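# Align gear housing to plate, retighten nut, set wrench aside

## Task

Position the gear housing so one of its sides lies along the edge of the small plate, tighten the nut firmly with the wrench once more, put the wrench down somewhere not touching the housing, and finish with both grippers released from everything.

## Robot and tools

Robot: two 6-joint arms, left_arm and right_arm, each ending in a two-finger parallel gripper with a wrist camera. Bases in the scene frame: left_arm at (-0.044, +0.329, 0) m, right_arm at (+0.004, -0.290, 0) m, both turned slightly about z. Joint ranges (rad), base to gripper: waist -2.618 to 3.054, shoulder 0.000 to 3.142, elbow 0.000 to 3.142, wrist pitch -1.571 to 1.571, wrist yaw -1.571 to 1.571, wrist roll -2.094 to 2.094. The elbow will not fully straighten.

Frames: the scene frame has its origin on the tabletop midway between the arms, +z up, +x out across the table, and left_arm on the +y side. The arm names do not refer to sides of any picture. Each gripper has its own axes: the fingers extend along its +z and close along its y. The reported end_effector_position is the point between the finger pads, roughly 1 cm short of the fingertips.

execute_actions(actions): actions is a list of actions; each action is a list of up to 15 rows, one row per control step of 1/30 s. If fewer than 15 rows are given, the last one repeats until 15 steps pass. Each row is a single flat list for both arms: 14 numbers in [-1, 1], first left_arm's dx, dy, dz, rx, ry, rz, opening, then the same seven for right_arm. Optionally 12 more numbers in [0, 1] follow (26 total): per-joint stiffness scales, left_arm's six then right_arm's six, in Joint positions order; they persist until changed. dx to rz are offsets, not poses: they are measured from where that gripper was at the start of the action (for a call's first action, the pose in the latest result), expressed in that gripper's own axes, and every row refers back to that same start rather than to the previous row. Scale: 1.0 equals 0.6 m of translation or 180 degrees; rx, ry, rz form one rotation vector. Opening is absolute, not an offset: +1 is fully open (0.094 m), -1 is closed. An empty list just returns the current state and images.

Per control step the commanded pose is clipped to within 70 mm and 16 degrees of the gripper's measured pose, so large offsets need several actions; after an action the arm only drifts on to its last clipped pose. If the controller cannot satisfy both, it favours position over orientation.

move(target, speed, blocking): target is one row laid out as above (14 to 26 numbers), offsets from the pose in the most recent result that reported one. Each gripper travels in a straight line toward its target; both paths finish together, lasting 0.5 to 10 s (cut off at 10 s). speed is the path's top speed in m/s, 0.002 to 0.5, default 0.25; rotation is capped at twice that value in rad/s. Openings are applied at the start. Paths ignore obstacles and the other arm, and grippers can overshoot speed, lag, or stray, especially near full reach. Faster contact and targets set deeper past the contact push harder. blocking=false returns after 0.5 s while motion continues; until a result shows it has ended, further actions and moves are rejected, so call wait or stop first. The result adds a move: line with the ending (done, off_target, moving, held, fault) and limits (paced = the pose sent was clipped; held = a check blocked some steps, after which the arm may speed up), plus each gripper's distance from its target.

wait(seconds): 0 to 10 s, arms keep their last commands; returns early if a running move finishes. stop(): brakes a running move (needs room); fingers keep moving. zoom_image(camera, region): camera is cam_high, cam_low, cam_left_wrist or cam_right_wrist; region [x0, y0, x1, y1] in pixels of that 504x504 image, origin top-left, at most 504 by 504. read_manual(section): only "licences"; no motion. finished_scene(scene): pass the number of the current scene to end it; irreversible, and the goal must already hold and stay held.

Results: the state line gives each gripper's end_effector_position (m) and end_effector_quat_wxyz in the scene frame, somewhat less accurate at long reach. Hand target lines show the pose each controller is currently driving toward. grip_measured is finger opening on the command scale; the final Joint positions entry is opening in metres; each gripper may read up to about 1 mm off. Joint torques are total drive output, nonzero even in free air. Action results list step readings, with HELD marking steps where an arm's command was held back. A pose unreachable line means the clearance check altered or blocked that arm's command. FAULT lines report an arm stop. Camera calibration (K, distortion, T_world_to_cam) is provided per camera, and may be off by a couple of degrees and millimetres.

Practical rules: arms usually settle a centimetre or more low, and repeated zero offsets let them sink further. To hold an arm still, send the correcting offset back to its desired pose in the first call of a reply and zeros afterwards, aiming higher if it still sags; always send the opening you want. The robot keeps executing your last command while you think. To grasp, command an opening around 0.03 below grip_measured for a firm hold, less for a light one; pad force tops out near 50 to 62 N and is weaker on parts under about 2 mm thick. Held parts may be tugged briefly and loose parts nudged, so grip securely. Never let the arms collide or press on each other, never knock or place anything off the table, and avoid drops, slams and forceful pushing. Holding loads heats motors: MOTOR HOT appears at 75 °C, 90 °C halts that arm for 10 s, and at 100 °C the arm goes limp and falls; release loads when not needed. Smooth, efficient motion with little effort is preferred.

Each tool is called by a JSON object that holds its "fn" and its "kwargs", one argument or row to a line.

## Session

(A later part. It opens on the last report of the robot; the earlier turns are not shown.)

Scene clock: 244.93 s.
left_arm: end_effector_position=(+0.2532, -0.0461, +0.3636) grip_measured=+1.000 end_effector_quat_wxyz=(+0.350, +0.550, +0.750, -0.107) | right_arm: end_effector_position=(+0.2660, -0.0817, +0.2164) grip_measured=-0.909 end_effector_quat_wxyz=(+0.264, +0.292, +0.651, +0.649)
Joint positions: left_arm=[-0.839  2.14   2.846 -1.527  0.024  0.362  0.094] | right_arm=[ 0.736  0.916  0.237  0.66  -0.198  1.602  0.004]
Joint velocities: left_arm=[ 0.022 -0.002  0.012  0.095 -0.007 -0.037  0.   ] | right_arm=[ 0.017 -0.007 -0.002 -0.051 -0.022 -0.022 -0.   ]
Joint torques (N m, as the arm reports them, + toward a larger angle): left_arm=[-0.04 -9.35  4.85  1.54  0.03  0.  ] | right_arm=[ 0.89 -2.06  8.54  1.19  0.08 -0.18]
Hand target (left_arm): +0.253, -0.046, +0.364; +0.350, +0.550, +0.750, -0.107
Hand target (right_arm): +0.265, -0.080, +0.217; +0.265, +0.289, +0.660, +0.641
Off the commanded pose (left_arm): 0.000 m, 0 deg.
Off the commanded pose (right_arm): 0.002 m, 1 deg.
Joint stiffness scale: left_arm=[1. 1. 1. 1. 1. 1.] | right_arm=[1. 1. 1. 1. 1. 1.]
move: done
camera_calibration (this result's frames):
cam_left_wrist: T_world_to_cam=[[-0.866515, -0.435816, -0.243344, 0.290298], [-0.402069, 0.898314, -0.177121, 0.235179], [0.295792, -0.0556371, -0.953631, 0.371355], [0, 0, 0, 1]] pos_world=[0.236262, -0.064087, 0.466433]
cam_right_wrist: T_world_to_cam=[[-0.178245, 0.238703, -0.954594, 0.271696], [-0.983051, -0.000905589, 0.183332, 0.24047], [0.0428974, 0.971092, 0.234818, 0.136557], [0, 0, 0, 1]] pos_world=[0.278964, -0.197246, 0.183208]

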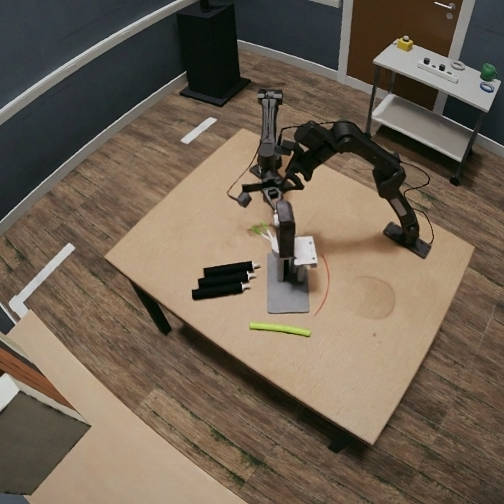

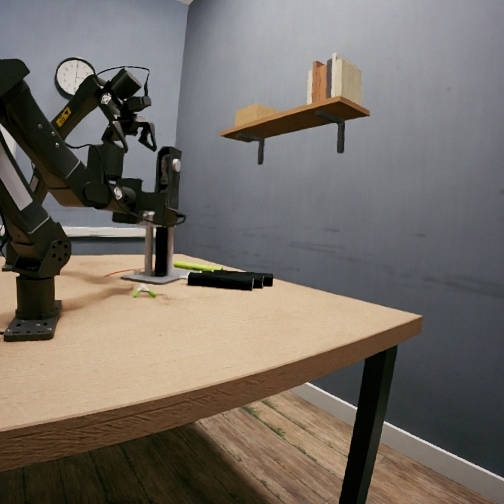

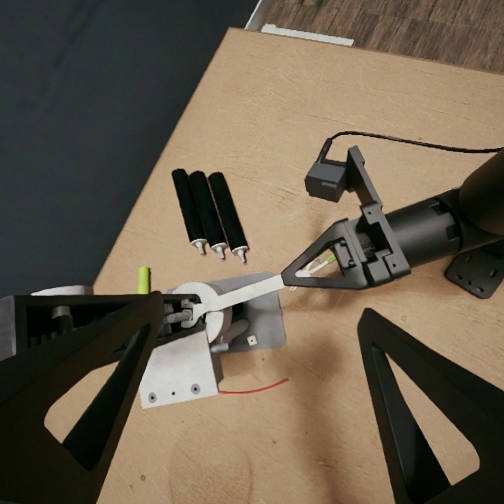

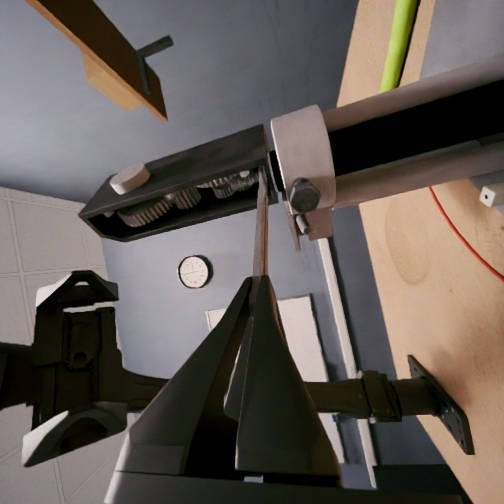

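Resting on the nut. Shift head left ~2mm via yaw, with light pressure.

{"fn": "move", "kwargs": {
  "target": [0,0,0,0,0,0,1,0.004,0,-0.003,0.005,0.012,0,-1],
  "speed": 0.02
}}

{"fn": "zoom_image", "kwargs": {
  "camera": "cam_left_wrist",
  "region": [170,290,230,335]
}}

{"fn": "zoom_image", "kwargs": {
  "camera": "cam_right_wrist",
  "region": [210,130,310,230]
}}

Scene clock: 246.27 s.
left_arm: end_effector_position=(+0.2532, -0.0461, +0.3636) grip_measured=+1.000 end_effector_quat_wxyz=(+0.350, +0.550, +0.750, -0.107) | right_arm: end_effector_position=(+0.2658, -0.0825, +0.2164) grip_measured=-0.909 end_effector_quat_wxyz=(+0.257, +0.287, +0.653, +0.652)
Joint positions: left_arm=[-0.839  2.14   2.846 -1.527  0.024  0.362  0.094] | right_arm=[ 0.713  0.916  0.237  0.66  -0.239  1.604  0.004]
Joint velocities: left_arm=[ 0.017 -0.022  0.002 -0.022  0.022 -0.022  0.   ] | right_arm=[-0.007 -0.007  0.002 -0.007  0.007 -0.081 -0.   ]
Joint torques (N m, as the arm reports them, + toward a larger angle): left_arm=[ 0.03 -9.32  4.93  1.56  0.02 -0.01] | right_arm=[-0.55 -2.    7.83  1.28 -0.31 -0.06]
Hand target (left_arm): +0.253, -0.046, +0.364; +0.350, +0.550, +0.750, -0.107
Hand target (right_arm): +0.263, -0.081, +0.216; +0.250, +0.282, +0.661, +0.649
Off the commanded pose (left_arm): 0.000 m, 0 deg.
Off the commanded pose (right_arm): 0.003 m, 1 deg.
Joint stiffness scale: left_arm=[1. 1. 1. 1. 1. 1.] | right_arm=[1. 1. 1. 1. 1. 1.]
move: done
camera_calibration (this result's frames):
cam_left_wrist: T_world_to_cam=[[-0.866515, -0.435816, -0.243344, 0.290298], [-0.402069, 0.898314, -0.177121, 0.235179], [0.295792, -0.0556371, -0.953631, 0.371355], [0, 0, 0, 1]] pos_world=[0.236262, -0.064087, 0.466433]
cam_right_wrist: T_world_to_cam=[[-0.184878, 0.237776, -0.953563, 0.273265], [-0.982404, -0.0185316, 0.185849, 0.23808], [0.0265193, 0.971143, 0.237018, 0.141311], [0, 0, 0, 1]] pos_world=[0.280663, -0.197797, 0.182836]

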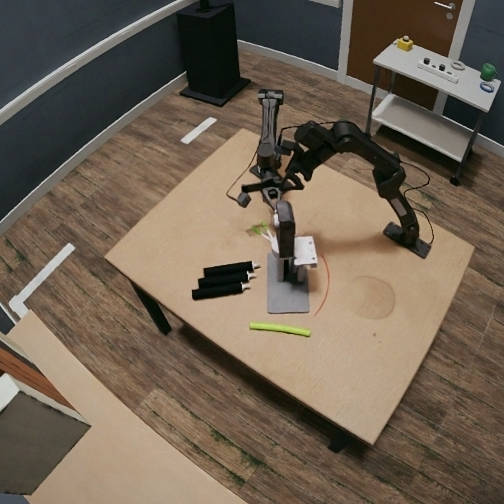

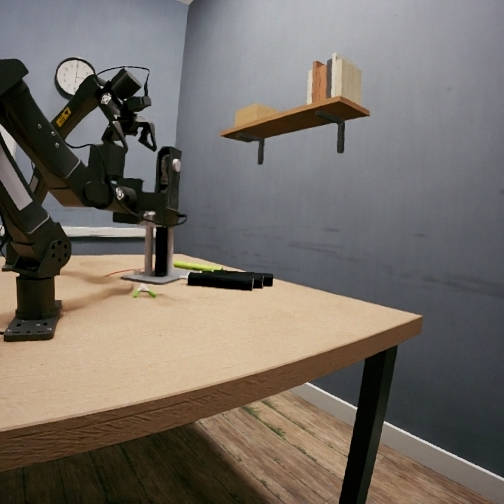

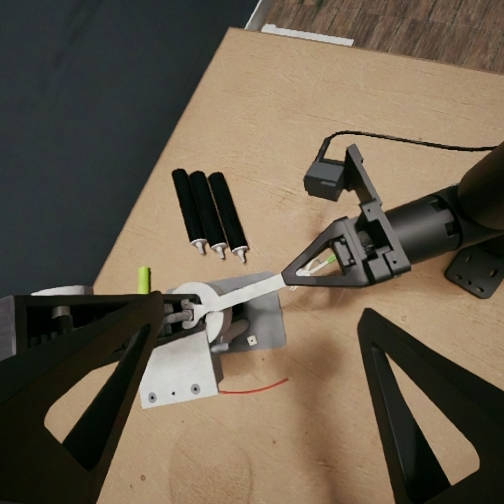

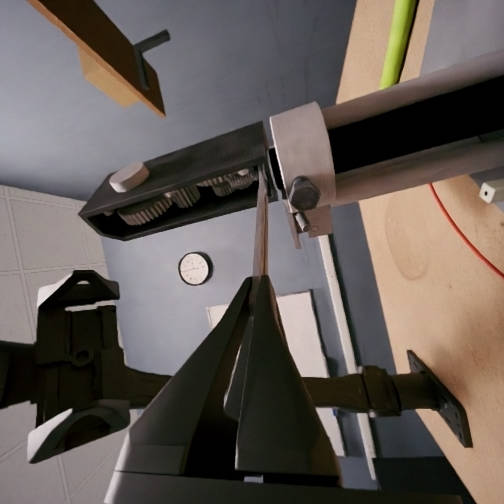

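Region (170, 290, 230, 335) of cam_left_wrist's 504x504 image, scaled by 8.400, with more detail than that image has; it fills the top 378 rows of this view, and the rest is white.

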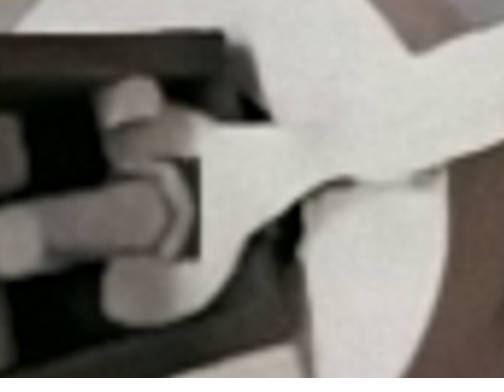

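Region (210, 130, 310, 230) of cam_right_wrist's 504x504 image, scaled by 5.040, with more detail than that image has.

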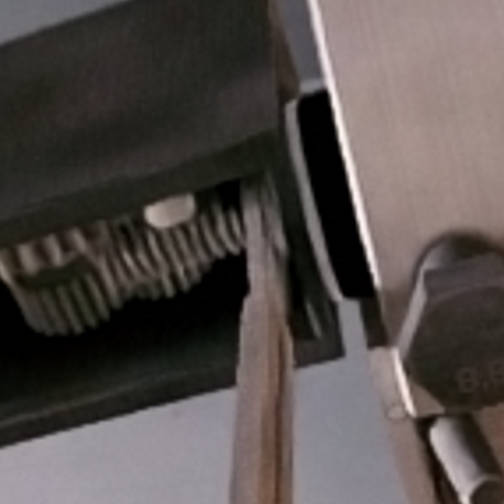

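{"fn": "move", "kwargs": {
  "target": [0,0,0,0,0,0,1,0,-0.006,0,0.015,0,0,-1],
  "speed": 0.02
}}

{"fn": "zoom_image", "kwargs": {
  "camera": "cam_left_wrist",
  "region": [170,290,230,335]
}}

{"fn": "zoom_image", "kwargs": {
  "camera": "cam_right_wrist",
  "region": [210,130,310,230]
}}

Scene clock: 247.80 s.
left_arm: end_effector_position=(+0.2532, -0.0461, +0.3636) grip_measured=+1.000 end_effector_quat_wxyz=(+0.350, +0.550, +0.750, -0.107) | right_arm: end_effector_position=(+0.2662, -0.0821, +0.2168) grip_measured=-0.909 end_effector_quat_wxyz=(+0.254, +0.290, +0.656, +0.649)
Joint positions: left_arm=[-0.839  2.14   2.846 -1.527  0.024  0.362  0.094] | right_arm=[ 0.713  0.91   0.249  0.631 -0.24   1.606  0.004]
Joint velocities: left_arm=[ 0.007 -0.002 -0.007 -0.022  0.037 -0.022  0.   ] | right_arm=[ 0.007 -0.002 -0.002 -0.051 -0.037  0.007  0.   ]
Joint torques (N m, as the arm reports them, + toward a larger angle): left_arm=[ 0.05 -9.38  4.88  1.54  0.06  0.02] | right_arm=[ 0.   -1.97  8.11  1.12 -0.03 -0.11]
Hand target (left_arm): +0.253, -0.046, +0.364; +0.350, +0.550, +0.750, -0.107
Hand target (right_arm): +0.266, -0.083, +0.213; +0.251, +0.293, +0.668, +0.637
Off the commanded pose (left_arm): 0.000 m, 0 deg.
Off the commanded pose (right_arm): 0.004 m, 2 deg.
Joint stiffness scale: left_arm=[1. 1. 1. 1. 1. 1.] | right_arm=[1. 1. 1. 1. 1. 1.]
move: done
camera_calibration (this result's frames):
cam_left_wrist: T_world_to_cam=[[-0.866515, -0.435816, -0.243344, 0.290298], [-0.402069, 0.898314, -0.177121, 0.235179], [0.295792, -0.0556371, -0.953631, 0.371355], [0, 0, 0, 1]] pos_world=[0.236262, -0.064087, 0.466433]
cam_right_wrist: T_world_to_cam=[[-0.195467, 0.233449, -0.95252, 0.275914], [-0.980311, -0.0187842, 0.196566, 0.235513], [0.027996, 0.972187, 0.232525, 0.141385], [0, 0, 0, 1]] pos_world=[0.28085, -0.197441, 0.183644]

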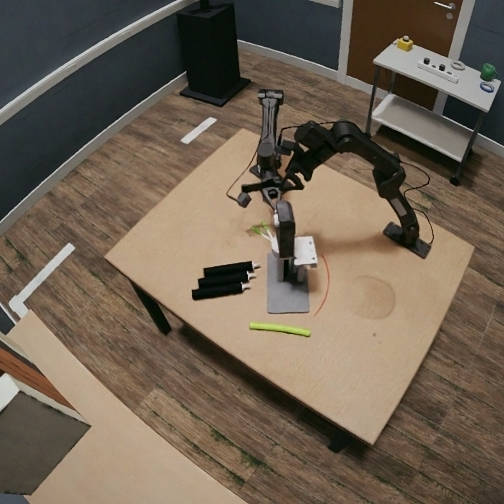

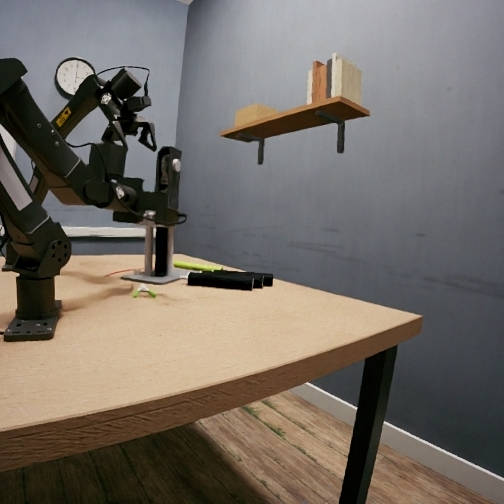

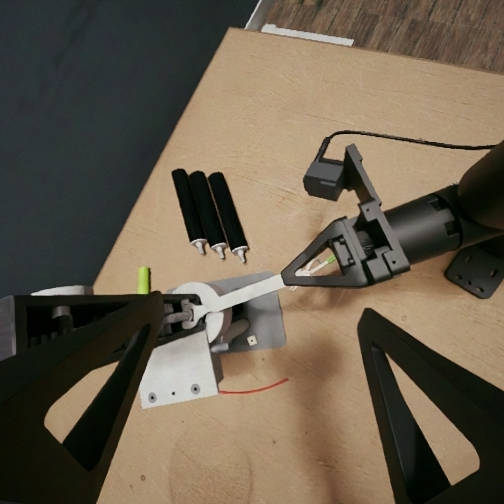

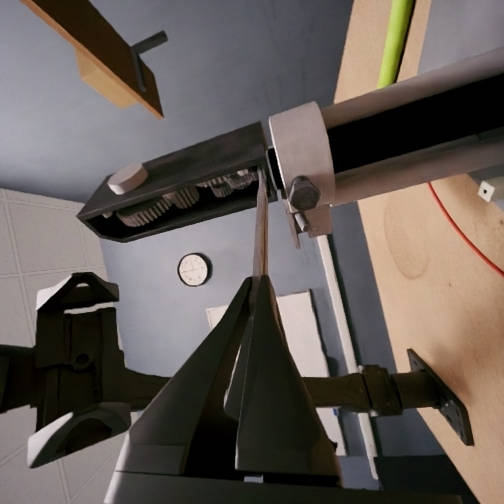

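Region (170, 290, 230, 335) of cam_left_wrist's 504x504 image, scaled by 8.400, with more detail than that image has; it fills the top 378 rows of this view, and the rest is white.

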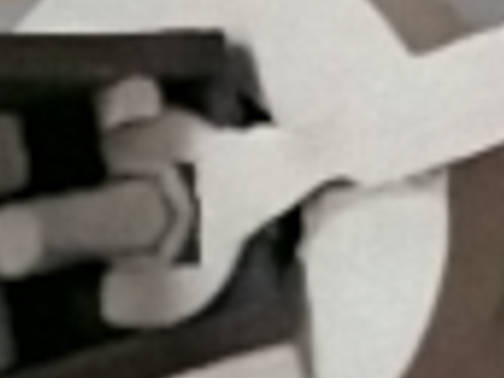

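Region (210, 130, 310, 230) of cam_right_wrist's 504x504 image, scaled by 5.040, with more detail than that image has.

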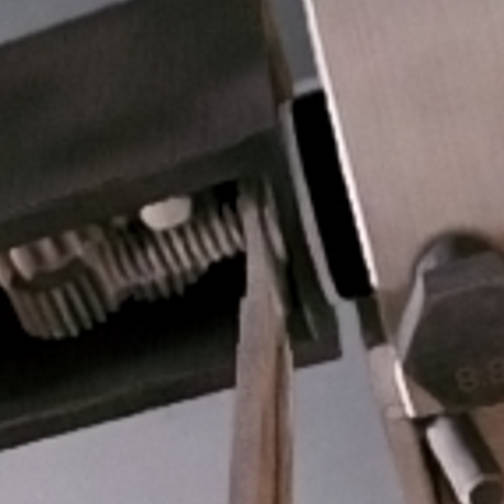

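{"fn": "move", "kwargs": {
  "target": [0,0,0,0,0,0,1,0.013,-0.02,0,0.005,-0.024,-0.015,-1],
  "speed": 0.01
}}

{"fn": "zoom_image", "kwargs": {
  "camera": "cam_left_wrist",
  "region": [170,290,230,335]
}}

{"fn": "zoom_image", "kwargs": {
  "camera": "cam_right_wrist",
  "region": [210,130,310,230]
}}

Scene clock: 252.70 s.
left_arm: end_effector_position=(+0.2532, -0.0461, +0.3636) grip_measured=+1.000 end_effector_quat_wxyz=(+0.350, +0.550, +0.750, -0.107) | right_arm: end_effector_position=(+0.2611, -0.0756, +0.2147) grip_measured=-0.909 end_effector_quat_wxyz=(+0.287, +0.300, +0.648, +0.639)
Joint positions: left_arm=[-0.839  2.14   2.846 -1.527  0.024  0.362  0.094] | right_arm=[ 0.839  0.91   0.23   0.661 -0.048  1.581  0.004]
Joint velocities: left_arm=[ 0.022 -0.012 -0.012  0.037  0.095  0.007  0.   ] | right_arm=[ 0.007  0.012  0.002  0.037  0.007 -0.007  0.001]
Joint torques (N m, as the arm reports them, + toward a larger angle): left_arm=[ 0.09 -9.41  4.78  1.57  0.02  0.01] | right_arm=[ 0.81 -0.91  5.74  1.54  0.1  -0.15]
Hand target (left_arm): +0.253, -0.046, +0.364; +0.350, +0.550, +0.750, -0.107
Hand target (right_arm): +0.260, -0.077, +0.205; +0.291, +0.301, +0.657, +0.627
Off the commanded pose (left_arm): 0.000 m, 0 deg.
Off the commanded pose (right_arm): 0.010 m, 2 deg.
Joint stiffness scale: left_arm=[1. 1. 1. 1. 1. 1.] | right_arm=[1. 1. 1. 1. 1. 1.]
move: done
camera_calibration (this result's frames):
cam_left_wrist: T_world_to_cam=[[-0.866515, -0.435816, -0.243344, 0.290298], [-0.402069, 0.898314, -0.177121, 0.235179], [0.295792, -0.0556371, -0.953631, 0.371355], [0, 0, 0, 1]] pos_world=[0.236262, -0.064087, 0.466433]
cam_right_wrist: T_world_to_cam=[[-0.152969, 0.228812, -0.961377, 0.261866], [-0.984528, 0.048853, 0.16828, 0.243396], [0.0854706, 0.972244, 0.217799, 0.123908], [0, 0, 0, 1]] pos_world=[0.269097, -0.192277, 0.183807]

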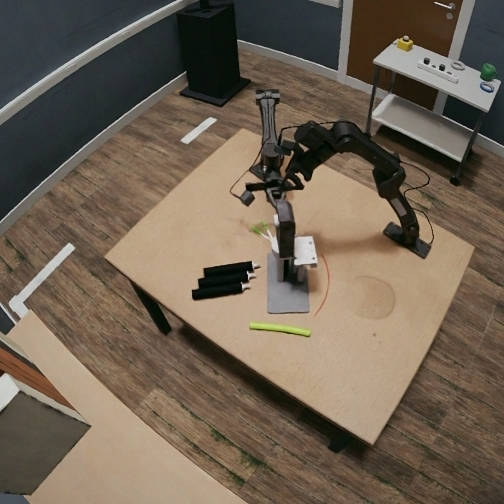

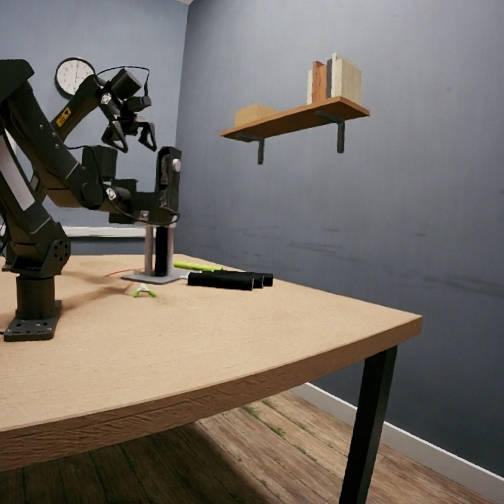

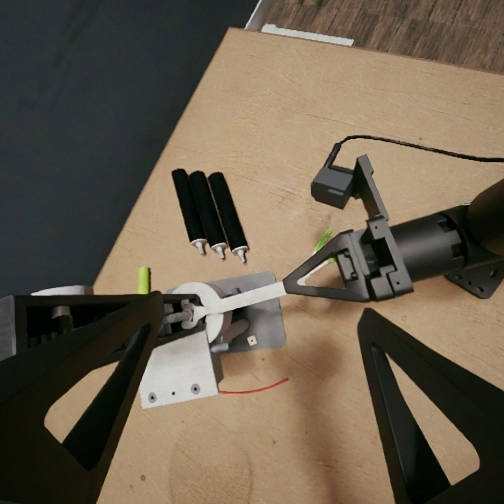

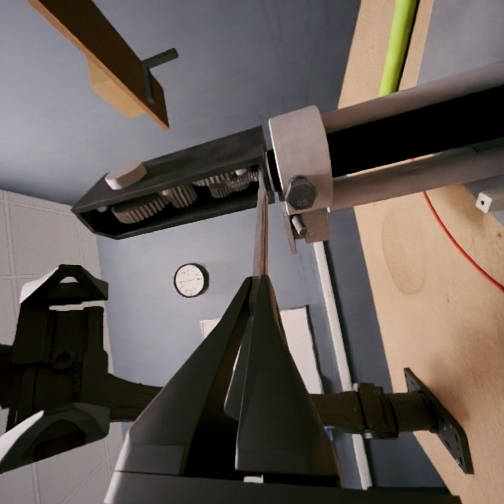

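Region (170, 290, 230, 335) of cam_left_wrist's 504x504 image, scaled by 8.400, with more detail than that image has; it fills the top 378 rows of this view, and the rest is white.

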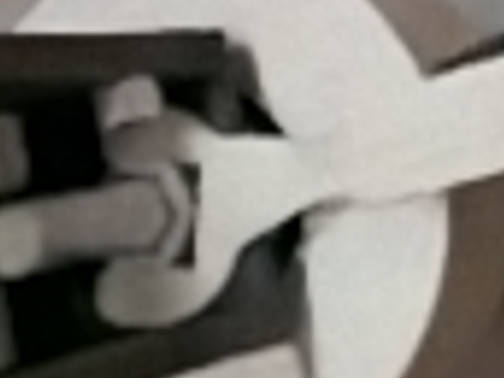

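Region (210, 130, 310, 230) of cam_right_wrist's 504x504 image, scaled by 5.040, with more detail than that image has.

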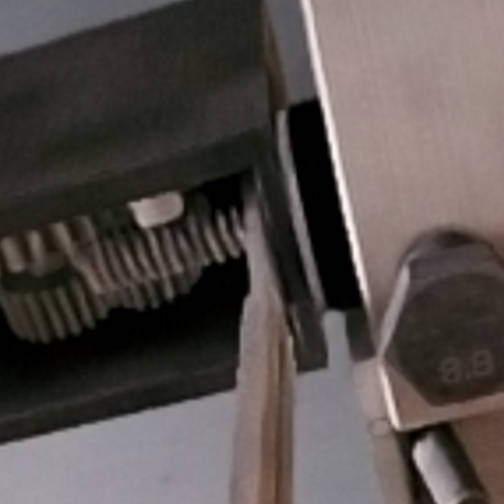

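{"fn": "move", "kwargs": {
  "target": [0,0,0,0,0,0,1,-0.02,-0.02,-0.002,0.008,0.028,0,-1],
  "speed": 0.012
}}

{"fn": "zoom_image", "kwargs": {
  "camera": "cam_left_wrist",
  "region": [170,290,230,335]
}}

{"fn": "zoom_image", "kwargs": {
  "camera": "cam_right_wrist",
  "region": [210,130,310,230]
}}

Scene clock: 256.90 s.
left_arm: end_effector_position=(+0.2532, -0.0461, +0.3635) grip_measured=+1.000 end_effector_quat_wxyz=(+0.350, +0.550, +0.750, -0.107) | right_arm: end_effector_position=(+0.2659, -0.0818, +0.2137) grip_measured=-0.909 end_effector_quat_wxyz=(+0.254, +0.269, +0.659, +0.654)
Joint positions: left_arm=[-0.839  2.14   2.846 -1.527  0.024  0.362  0.094] | right_arm=[ 0.682  0.943  0.23   0.699 -0.302  1.583  0.004]
Joint velocities: left_arm=[-0.002  0.012 -0.007  0.037 -0.022 -0.007  0.   ] | right_arm=[ 0.007  0.002 -0.007 -0.007 -0.022 -0.11   0.   ]
Joint torques (N m, as the arm reports them, + toward a larger angle): left_arm=[-0.09 -9.45  4.83  1.56  0.04  0.  ] | right_arm=[-1.42 -0.22  5.98  1.54 -0.08 -0.15]
Hand target (left_arm): +0.253, -0.046, +0.363; +0.350, +0.550, +0.750, -0.107
Hand target (right_arm): +0.268, -0.085, +0.203; +0.255, +0.275, +0.669, +0.642
Off the commanded pose (left_arm): 0.000 m, 0 deg.
Off the commanded pose (right_arm): 0.012 m, 2 deg.
Joint stiffness scale: left_arm=[1. 1. 1. 1. 1. 1.] | right_arm=[1. 1. 1. 1. 1. 1.]
move: off_target (right_arm)
camera_calibration (this result's frames):
cam_left_wrist: T_world_to_cam=[[-0.866573, -0.435744, -0.243267, 0.290258], [-0.402111, 0.898367, -0.176758, 0.234983], [0.295564, -0.0553536, -0.953718, 0.371411], [0, 0, 0, 1]] pos_world=[0.236243, -0.0640634, 0.466367]
cam_right_wrist: T_world_to_cam=[[-0.175218, 0.220681, -0.959478, 0.267884], [-0.984491, -0.0478979, 0.168769, 0.240545], [-0.00871289, 0.974169, 0.225651, 0.1533], [0, 0, 0, 1]] pos_world=[0.285088, -0.196935, 0.18184]

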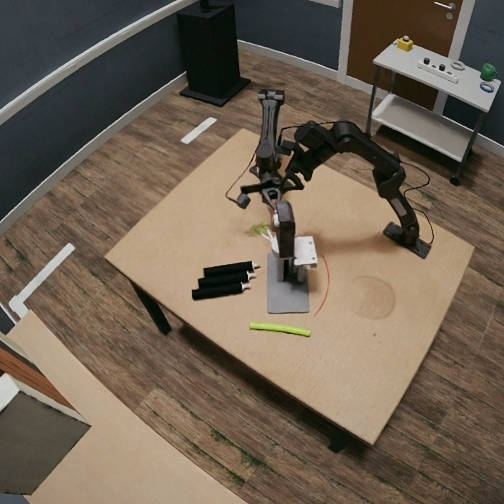

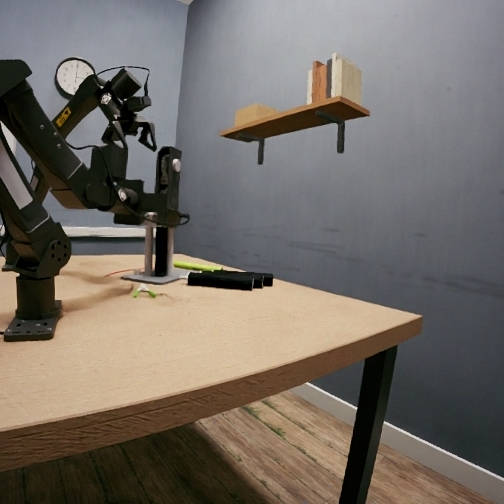

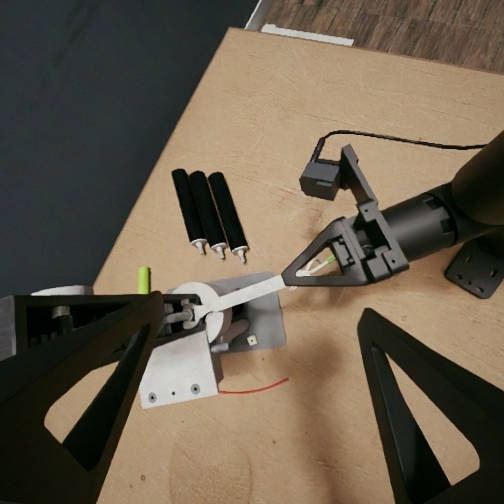

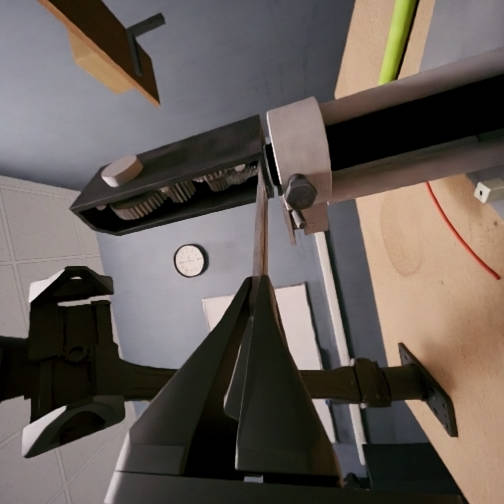

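Region (170, 290, 230, 335) of cam_left_wrist's 504x504 image, scaled by 8.400, with more detail than that image has; it fills the top 378 rows of this view, and the rest is white.

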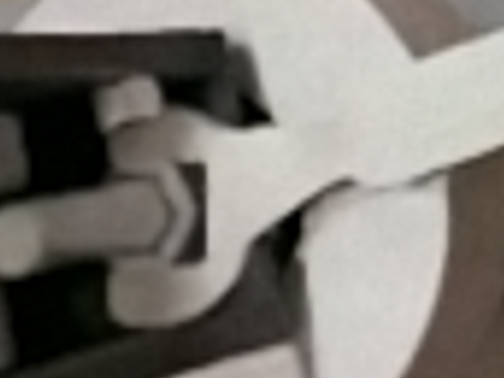

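Region (210, 130, 310, 230) of cam_right_wrist's 504x504 image, scaled by 5.040, with more detail than that image has.

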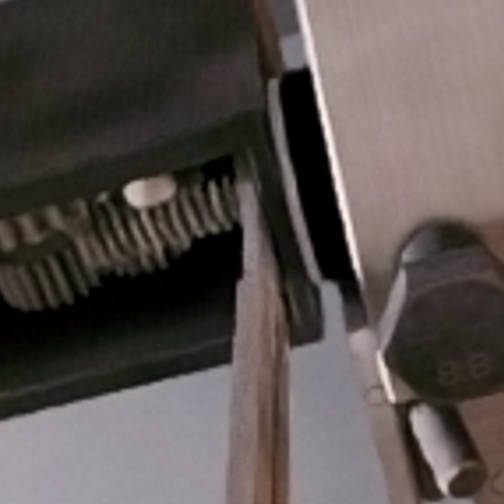

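{"fn": "move", "kwargs": {
  "target": [0.243,0.121,0.038,-0.061,-0.257,-0.108,1,0,0,0,0,0,0,-1],
  "speed": 0.15
}}

Scene clock: 260.90 s.
left_arm: end_effector_position=(+0.3081, +0.0729, +0.2706) grip_measured=+1.000 end_effector_quat_wxyz=(+0.641, +0.301, +0.642, -0.294) | right_arm: end_effector_position=(+0.2659, -0.0818, +0.2139) grip_measured=-0.909 end_effector_quat_wxyz=(+0.254, +0.269, +0.659, +0.655)
Joint positions: left_arm=[-0.418  1.367  0.697  0.664  0.395  0.011  0.094] | right_arm=[ 0.682  0.943  0.23   0.7   -0.302  1.583  0.004]
Joint velocities: left_arm=[-0.002  0.017 -0.002 -0.007  0.037 -0.022  0.   ] | right_arm=[ 0.007 -0.002 -0.002  0.022  0.022  0.037 -0.   ]
Joint torques (N m, as the arm reports them, + toward a larger angle): left_arm=[ 0.57 -4.67  6.54  2.08  0.04 -0.01] | right_arm=[ 0.09 -1.02  6.89  1.63  0.    0.01]
Hand target (left_arm): +0.308, +0.074, +0.270; +0.643, +0.299, +0.640, -0.296
Hand target (right_arm): +0.266, -0.082, +0.214; +0.254, +0.269, +0.659, +0.654
Off the commanded pose (left_arm): 0.006 m, 1 deg.
Off the commanded pose (right_arm): 0.000 m, 0 deg.
Joint stiffness scale: left_arm=[1. 1. 1. 1. 1. 1.] | right_arm=[1. 1. 1. 1. 1. 1.]
move: done
camera_calibration (this result's frames):
cam_left_wrist: T_world_to_cam=[[-0.720951, -0.692205, 0.0328851, 0.266148], [-0.388512, 0.36444, -0.846311, 0.349678], [0.573836, -0.622925, -0.531673, 0.114631], [0, 0, 0, 1]] pos_world=[0.261954, 0.128199, 0.34813]
cam_right_wrist: T_world_to_cam=[[-0.174666, 0.220976, -0.959511, 0.267926], [-0.984584, -0.048337, 0.168098, 0.240603], [-0.00923419, 0.974081, 0.226012, 0.153265], [0, 0, 0, 1]] pos_world=[0.285106, -0.196868, 0.181993]

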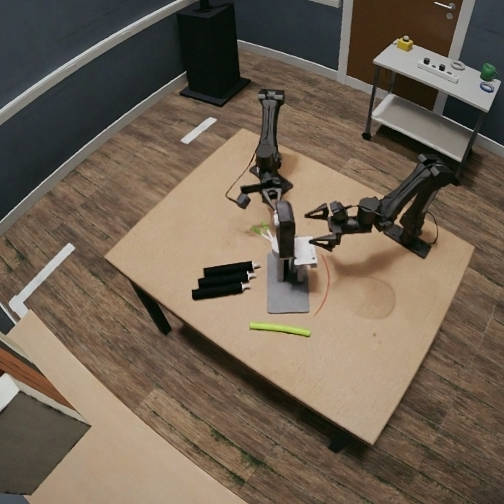

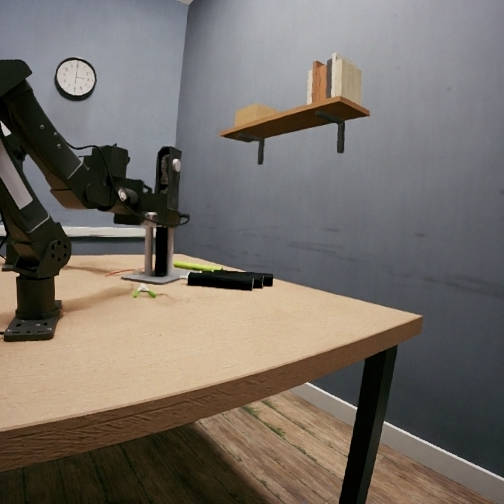

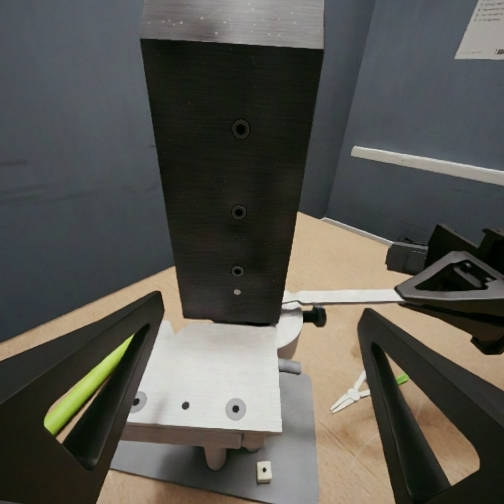

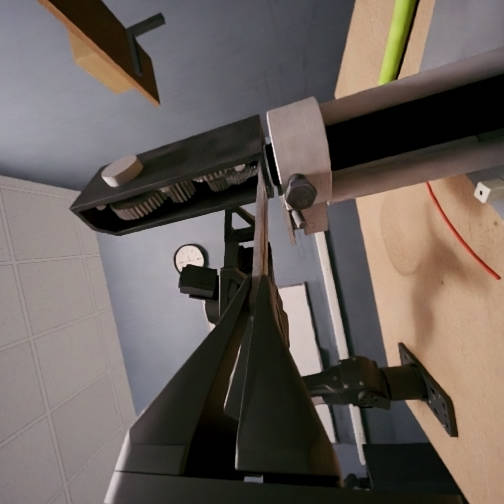

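{"fn": "move", "kwargs": {
  "target": [0,0.033,0.06,0,0,0,1,0,0,0,0,0,0,-1],
  "speed": 0.06
}}

Scene clock: 262.03 s.
left_arm: end_effector_position=(+0.3405, +0.0591, +0.2497) grip_measured=+1.000 end_effector_quat_wxyz=(+0.622, +0.301, +0.661, -0.293) | right_arm: end_effector_position=(+0.2659, -0.0818, +0.2139) grip_measured=-0.909 end_effector_quat_wxyz=(+0.254, +0.269, +0.659, +0.655)
Joint positions: left_arm=[-0.41   1.528  0.798  0.67   0.402  0.01   0.094] | right_arm=[ 0.682  0.943  0.23   0.7   -0.302  1.583  0.004]
Joint velocities: left_arm=[-0.007  0.002 -0.007 -0.022 -0.007  0.037  0.   ] | right_arm=[ 0.002 -0.007 -0.002 -0.022 -0.066  0.081  0.001]
Joint torques (N m, as the arm reports them, + toward a larger angle): left_arm=[ 0.62 -6.13 10.36  2.03  0.16  0.02] | right_arm=[ 0.07 -1.07  6.94  1.63 -0.02 -0.01]
Hand target (left_arm): +0.346, +0.059, +0.270; +0.641, +0.301, +0.642, -0.294
Hand target (right_arm): +0.266, -0.082, +0.214; +0.254, +0.269, +0.659, +0.655
Off the commanded pose (left_arm): 0.022 m, 3 deg.
Off the commanded pose (right_arm): 0.000 m, 0 deg.
Joint stiffness scale: left_arm=[1. 1. 1. 1. 1. 1.] | right_arm=[1. 1. 1. 1. 1. 1.]
move: off_target (left_arm)
camera_calibration (this result's frames):
cam_left_wrist: T_world_to_cam=[[-0.718363, -0.693775, 0.0512892, 0.275325], [-0.429334, 0.384122, -0.817388, 0.355143], [0.547382, -0.609201, -0.5738, 0.0950276], [0, 0, 0, 1]] pos_world=[0.298242, 0.112486, 0.330695]
cam_right_wrist: T_world_to_cam=[[-0.174666, 0.220976, -0.959511, 0.267926], [-0.984584, -0.048337, 0.168098, 0.240603], [-0.00923419, 0.974081, 0.226012, 0.153265], [0, 0, 0, 1]] pos_world=[0.285106, -0.196868, 0.181993]

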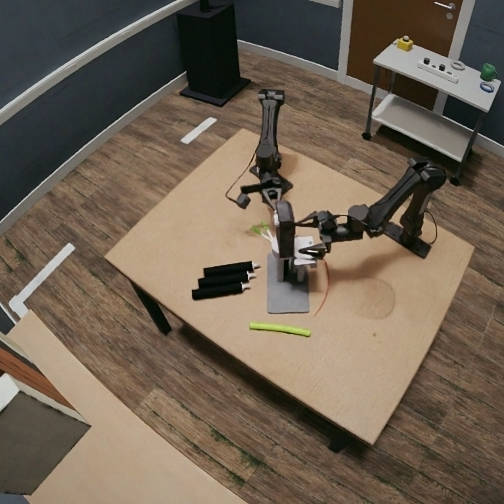

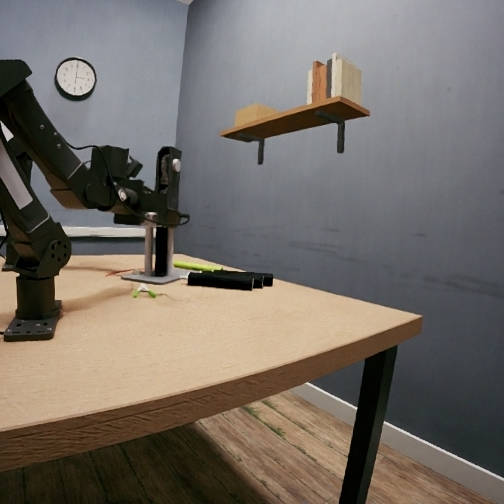

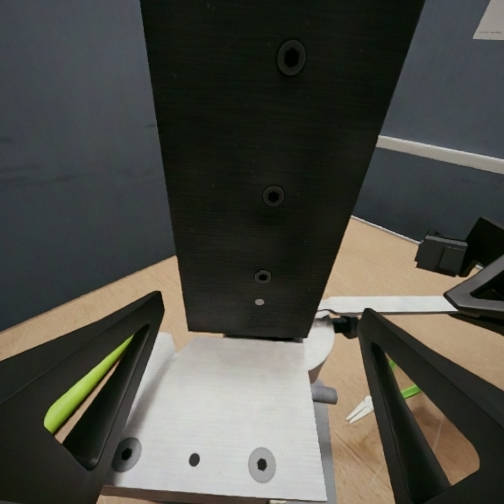

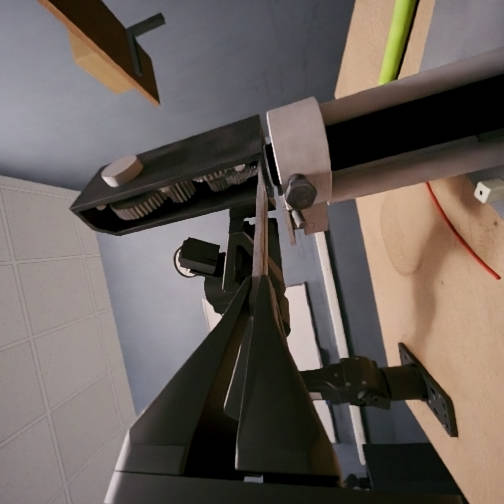

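{"fn": "move", "kwargs": {
  "target": [-0.045,0.008,0.08,0,-0.02,0,1,0,0,0,0,0,0,-1],
  "speed": 0.05
}}

Scene clock: 264.50 s.
left_arm: end_effector_position=(+0.3727, +0.0298, +0.2538) grip_measured=+1.000 end_effector_quat_wxyz=(+0.624, +0.294, +0.659, -0.299) | right_arm: end_effector_position=(+0.2659, -0.0818, +0.2139) grip_measured=-0.909 end_effector_quat_wxyz=(+0.254, +0.269, +0.659, +0.655)
Joint positions: left_arm=[-0.445  1.683  0.962  0.676  0.367 -0.011  0.094] | right_arm=[ 0.682  0.943  0.23   0.7   -0.302  1.583  0.004]
Joint velocities: left_arm=[-0.002  0.012 -0.022 -0.037 -0.066 -0.007  0.   ] | right_arm=[ 0.012  0.002 -0.012 -0.007  0.007 -0.037 -0.001]
Joint torques (N m, as the arm reports them, + toward a larger angle): left_arm=[-0.79 -7.44 10.38  2.06 -0.1  -0.02] | right_arm=[ 0.04 -1.03  6.85  1.62  0.01 -0.01]
Hand target (left_arm): +0.375, +0.025, +0.274; +0.642, +0.292, +0.641, -0.303
Hand target (right_arm): +0.266, -0.082, +0.214; +0.254, +0.269, +0.659, +0.655
Off the commanded pose (left_arm): 0.021 m, 3 deg.
Off the commanded pose (right_arm): 0.000 m, 0 deg.
Joint stiffness scale: left_arm=[1. 1. 1. 1. 1. 1.] | right_arm=[1. 1. 1. 1. 1. 1.]
move: off_target (left_arm)
camera_calibration (this result's frames):
cam_left_wrist: T_world_to_cam=[[-0.717067, -0.693909, 0.0656187, 0.273737], [-0.431306, 0.367795, -0.823834, 0.386412], [0.547531, -0.619046, -0.56302, 0.0594359], [0, 0, 0, 1]] pos_world=[0.330407, 0.0846219, 0.333841]
cam_right_wrist: T_world_to_cam=[[-0.174666, 0.220976, -0.959511, 0.267926], [-0.984584, -0.048337, 0.168098, 0.240603], [-0.00923419, 0.974081, 0.226012, 0.153265], [0, 0, 0, 1]] pos_world=[0.285106, -0.196868, 0.181993]

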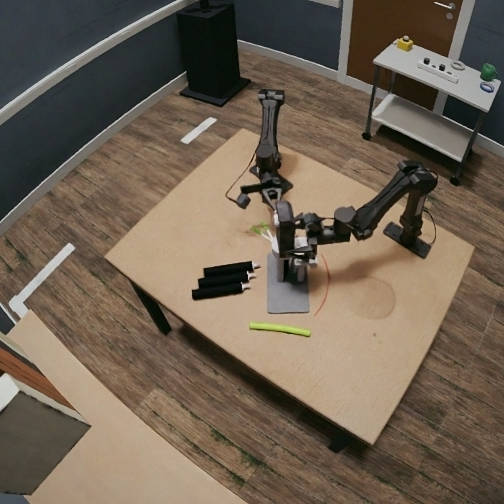

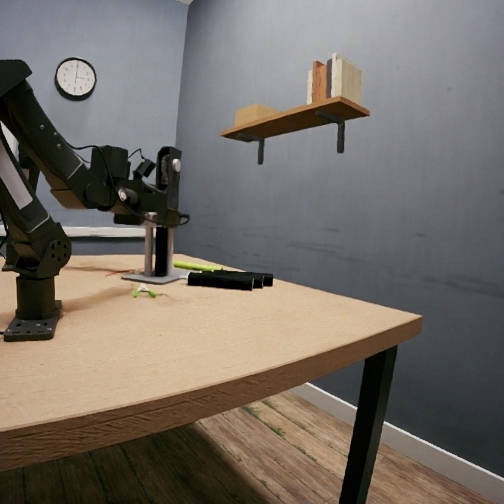

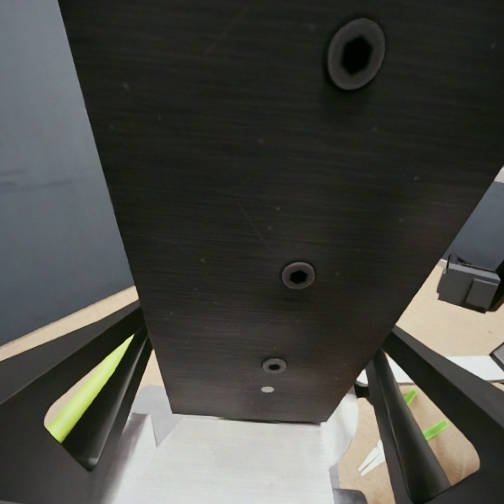

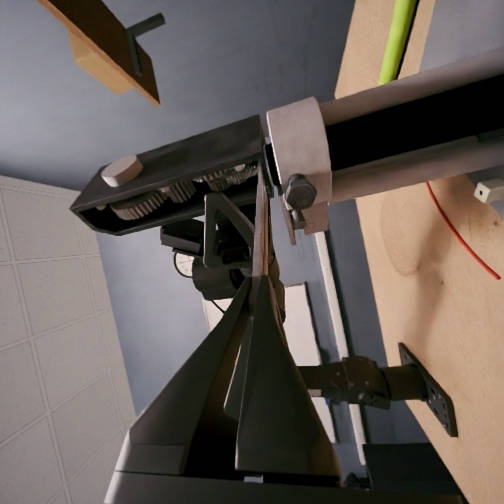

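Close, press down, pivot right gripper.

{"fn": "move", "kwargs": {
  "target": [0,-0.004,0,0,0,0,0.3,0,0,0,0,0,0,-0.925],
  "speed": 0.02
}}

{"fn": "move", "kwargs": {
  "target": [0.02,0,0,0,0,0,0.3,0,0,0.004,0,0.18,0,-0.925],
  "speed": 0.08
}}

Scene clock: 265.33 s.
left_arm: end_effector_position=(+0.3728, +0.0294, +0.2534) grip_measured=+0.603 end_effector_quat_wxyz=(+0.625, +0.295, +0.659, -0.296) | right_arm: end_effector_position=(+0.2659, -0.0818, +0.2139) grip_measured=-0.909 end_effector_quat_wxyz=(+0.254, +0.269, +0.659, +0.655)
Joint positions: left_arm=[-0.448  1.683  0.962  0.675  0.36  -0.005  0.075] | right_arm=[ 0.682  0.943  0.23   0.7   -0.302  1.584  0.004]
Joint velocities: left_arm=[-0.012 -0.007 -0.002  0.081 -0.066  0.022  0.   ] | right_arm=[ 0.012 -0.007 -0.007 -0.007 -0.066  0.007  0.   ]
Joint torques (N m, as the arm reports them, + toward a larger angle): left_arm=[-0.44 -7.79  6.91  1.92  0.05 -0.04] | right_arm=[ 0.07 -1.    6.87  1.63 -0.02 -0.02]
Hand target (left_arm): +0.371, +0.028, +0.254; +0.624, +0.294, +0.659, -0.299
Hand target (right_arm): +0.266, -0.082, +0.214; +0.254, +0.269, +0.659, +0.655
Off the commanded pose (left_arm): 0.002 m, 0 deg.
Off the commanded pose (right_arm): 0.000 m, 0 deg.
Joint stiffness scale: left_arm=[1. 1. 1. 1. 1. 1.] | right_arm=[1. 1. 1. 1. 1. 1.]
move: done
camera_calibration (this result's frames):
cam_left_wrist: T_world_to_cam=[[-0.714807, -0.696745, 0.059981, 0.274249], [-0.429747, 0.369979, -0.823671, 0.385599], [0.551697, -0.614542, -0.563887, 0.0574511], [0, 0, 0, 1]] pos_world=[0.330049, 0.0837242, 0.333553]
cam_right_wrist: T_world_to_cam=[[-0.174931, 0.221229, -0.959405, 0.267994], [-0.984538, -0.0483761, 0.168358, 0.240531], [-0.00916654, 0.974021, 0.22627, 0.153187], [0, 0, 0, 1]] pos_world=[0.285097, -0.19686, 0.181958]

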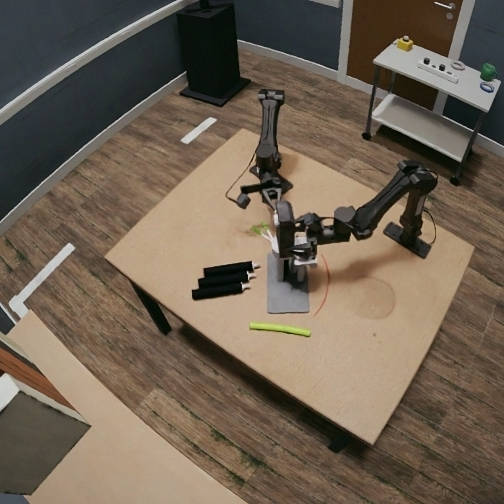

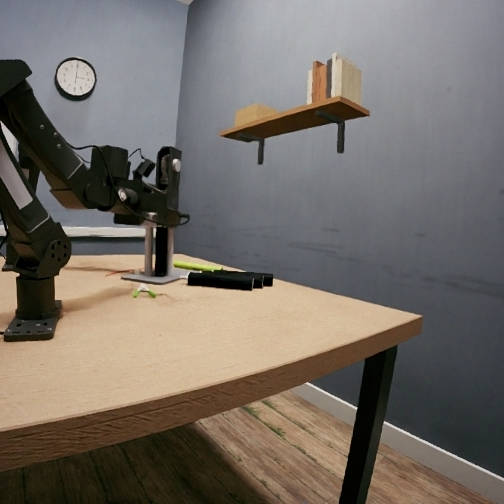

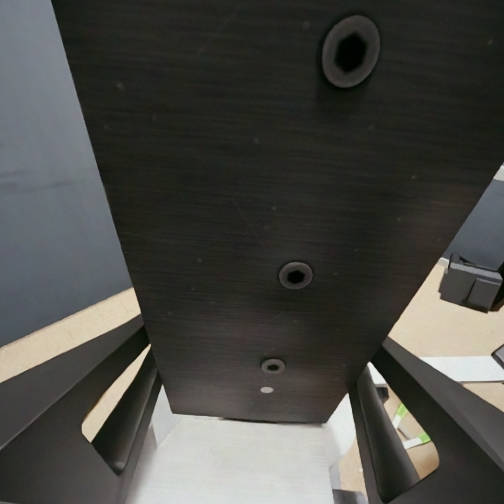

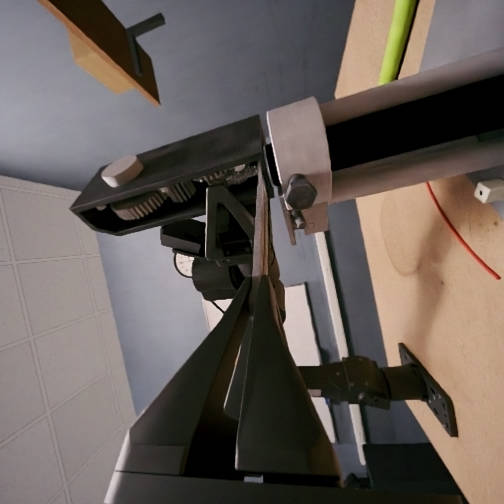

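Scene clock: 269.13 s.
left_arm: end_effector_position=(+0.3729, +0.0295, +0.2534) grip_measured=+0.603 end_effector_quat_wxyz=(+0.632, +0.290, +0.654, -0.299) | right_arm: end_effector_position=(+0.2657, -0.0790, +0.2116) grip_measured=-0.909 end_effector_quat_wxyz=(+0.068, +0.081, +0.707, +0.700)
Joint positions: left_arm=[-0.449  1.691  0.949  0.718  0.355 -0.016  0.075] | right_arm=[ 0.331  1.349  0.421  0.895 -1.201  1.559  0.004]
Joint velocities: left_arm=[ 0.007 -0.002 -0.002  0.007 -0.081  0.007  0.001] | right_arm=[ 0.002 -0.007  0.022 -0.007  0.007 -0.037  0.   ]
Joint torques (N m, as the arm reports them, + toward a larger angle): left_arm=[ 0.03 -6.63  5.78  1.96  0.09  0.15] | right_arm=[-0.21 -2.12  7.71  1.13 -0.27 -0.01]
Hand target (left_arm): +0.372, +0.030, +0.242; +0.625, +0.295, +0.659, -0.296
Hand target (right_arm): +0.268, -0.078, +0.213; +0.061, +0.076, +0.707, +0.700
Off the commanded pose (left_arm): 0.012 m, 1 deg.
Off the commanded pose (right_arm): 0.003 m, 1 deg.
Joint stiffness scale: left_arm=[1. 1. 1. 1. 1. 1.] | right_arm=[1. 1. 1. 1. 1. 1.]
move: off_target (left_arm)
camera_calibration (this result's frames):
cam_left_wrist: T_world_to_cam=[[-0.712517, -0.698635, 0.0650289, 0.272292], [-0.422867, 0.353608, -0.834353, 0.386199], [0.559913, -0.621989, -0.547382, 0.050408], [0, 0, 0, 1]] pos_world=[0.329099, 0.0850231, 0.332111]
cam_right_wrist: T_world_to_cam=[[-0.265319, 0.099836, -0.958978, 0.279525], [-0.815482, -0.553877, 0.167956, 0.156123], [-0.514388, 0.826591, 0.228368, 0.273064], [0, 0, 0, 1]] pos_world=[0.34194, -0.167146, 0.179477]

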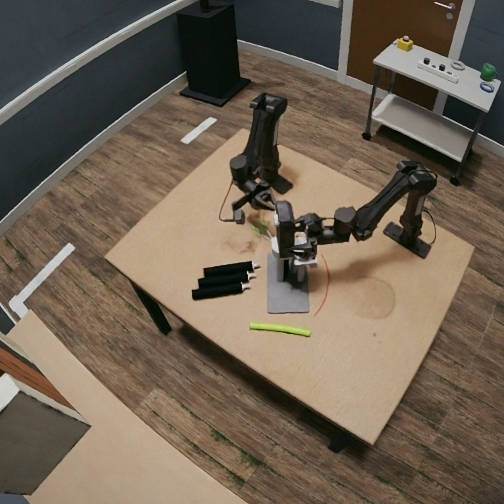

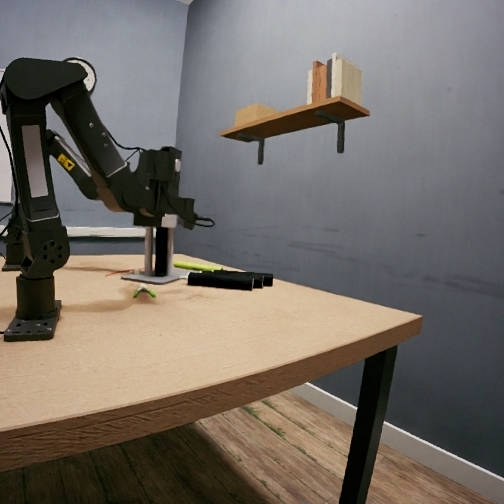

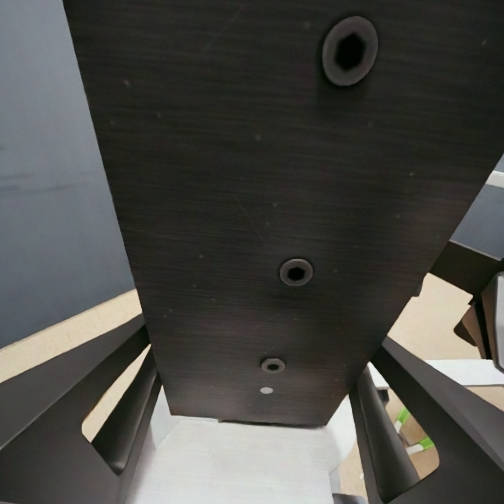

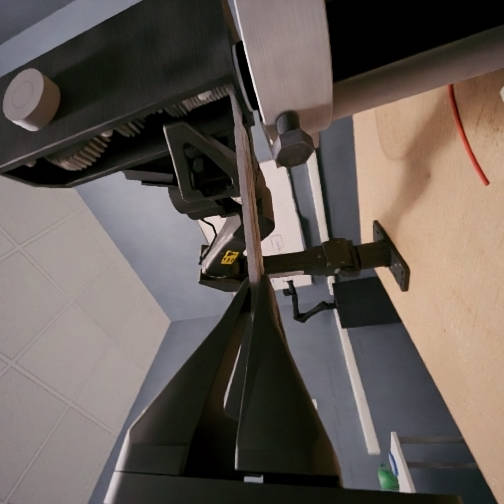

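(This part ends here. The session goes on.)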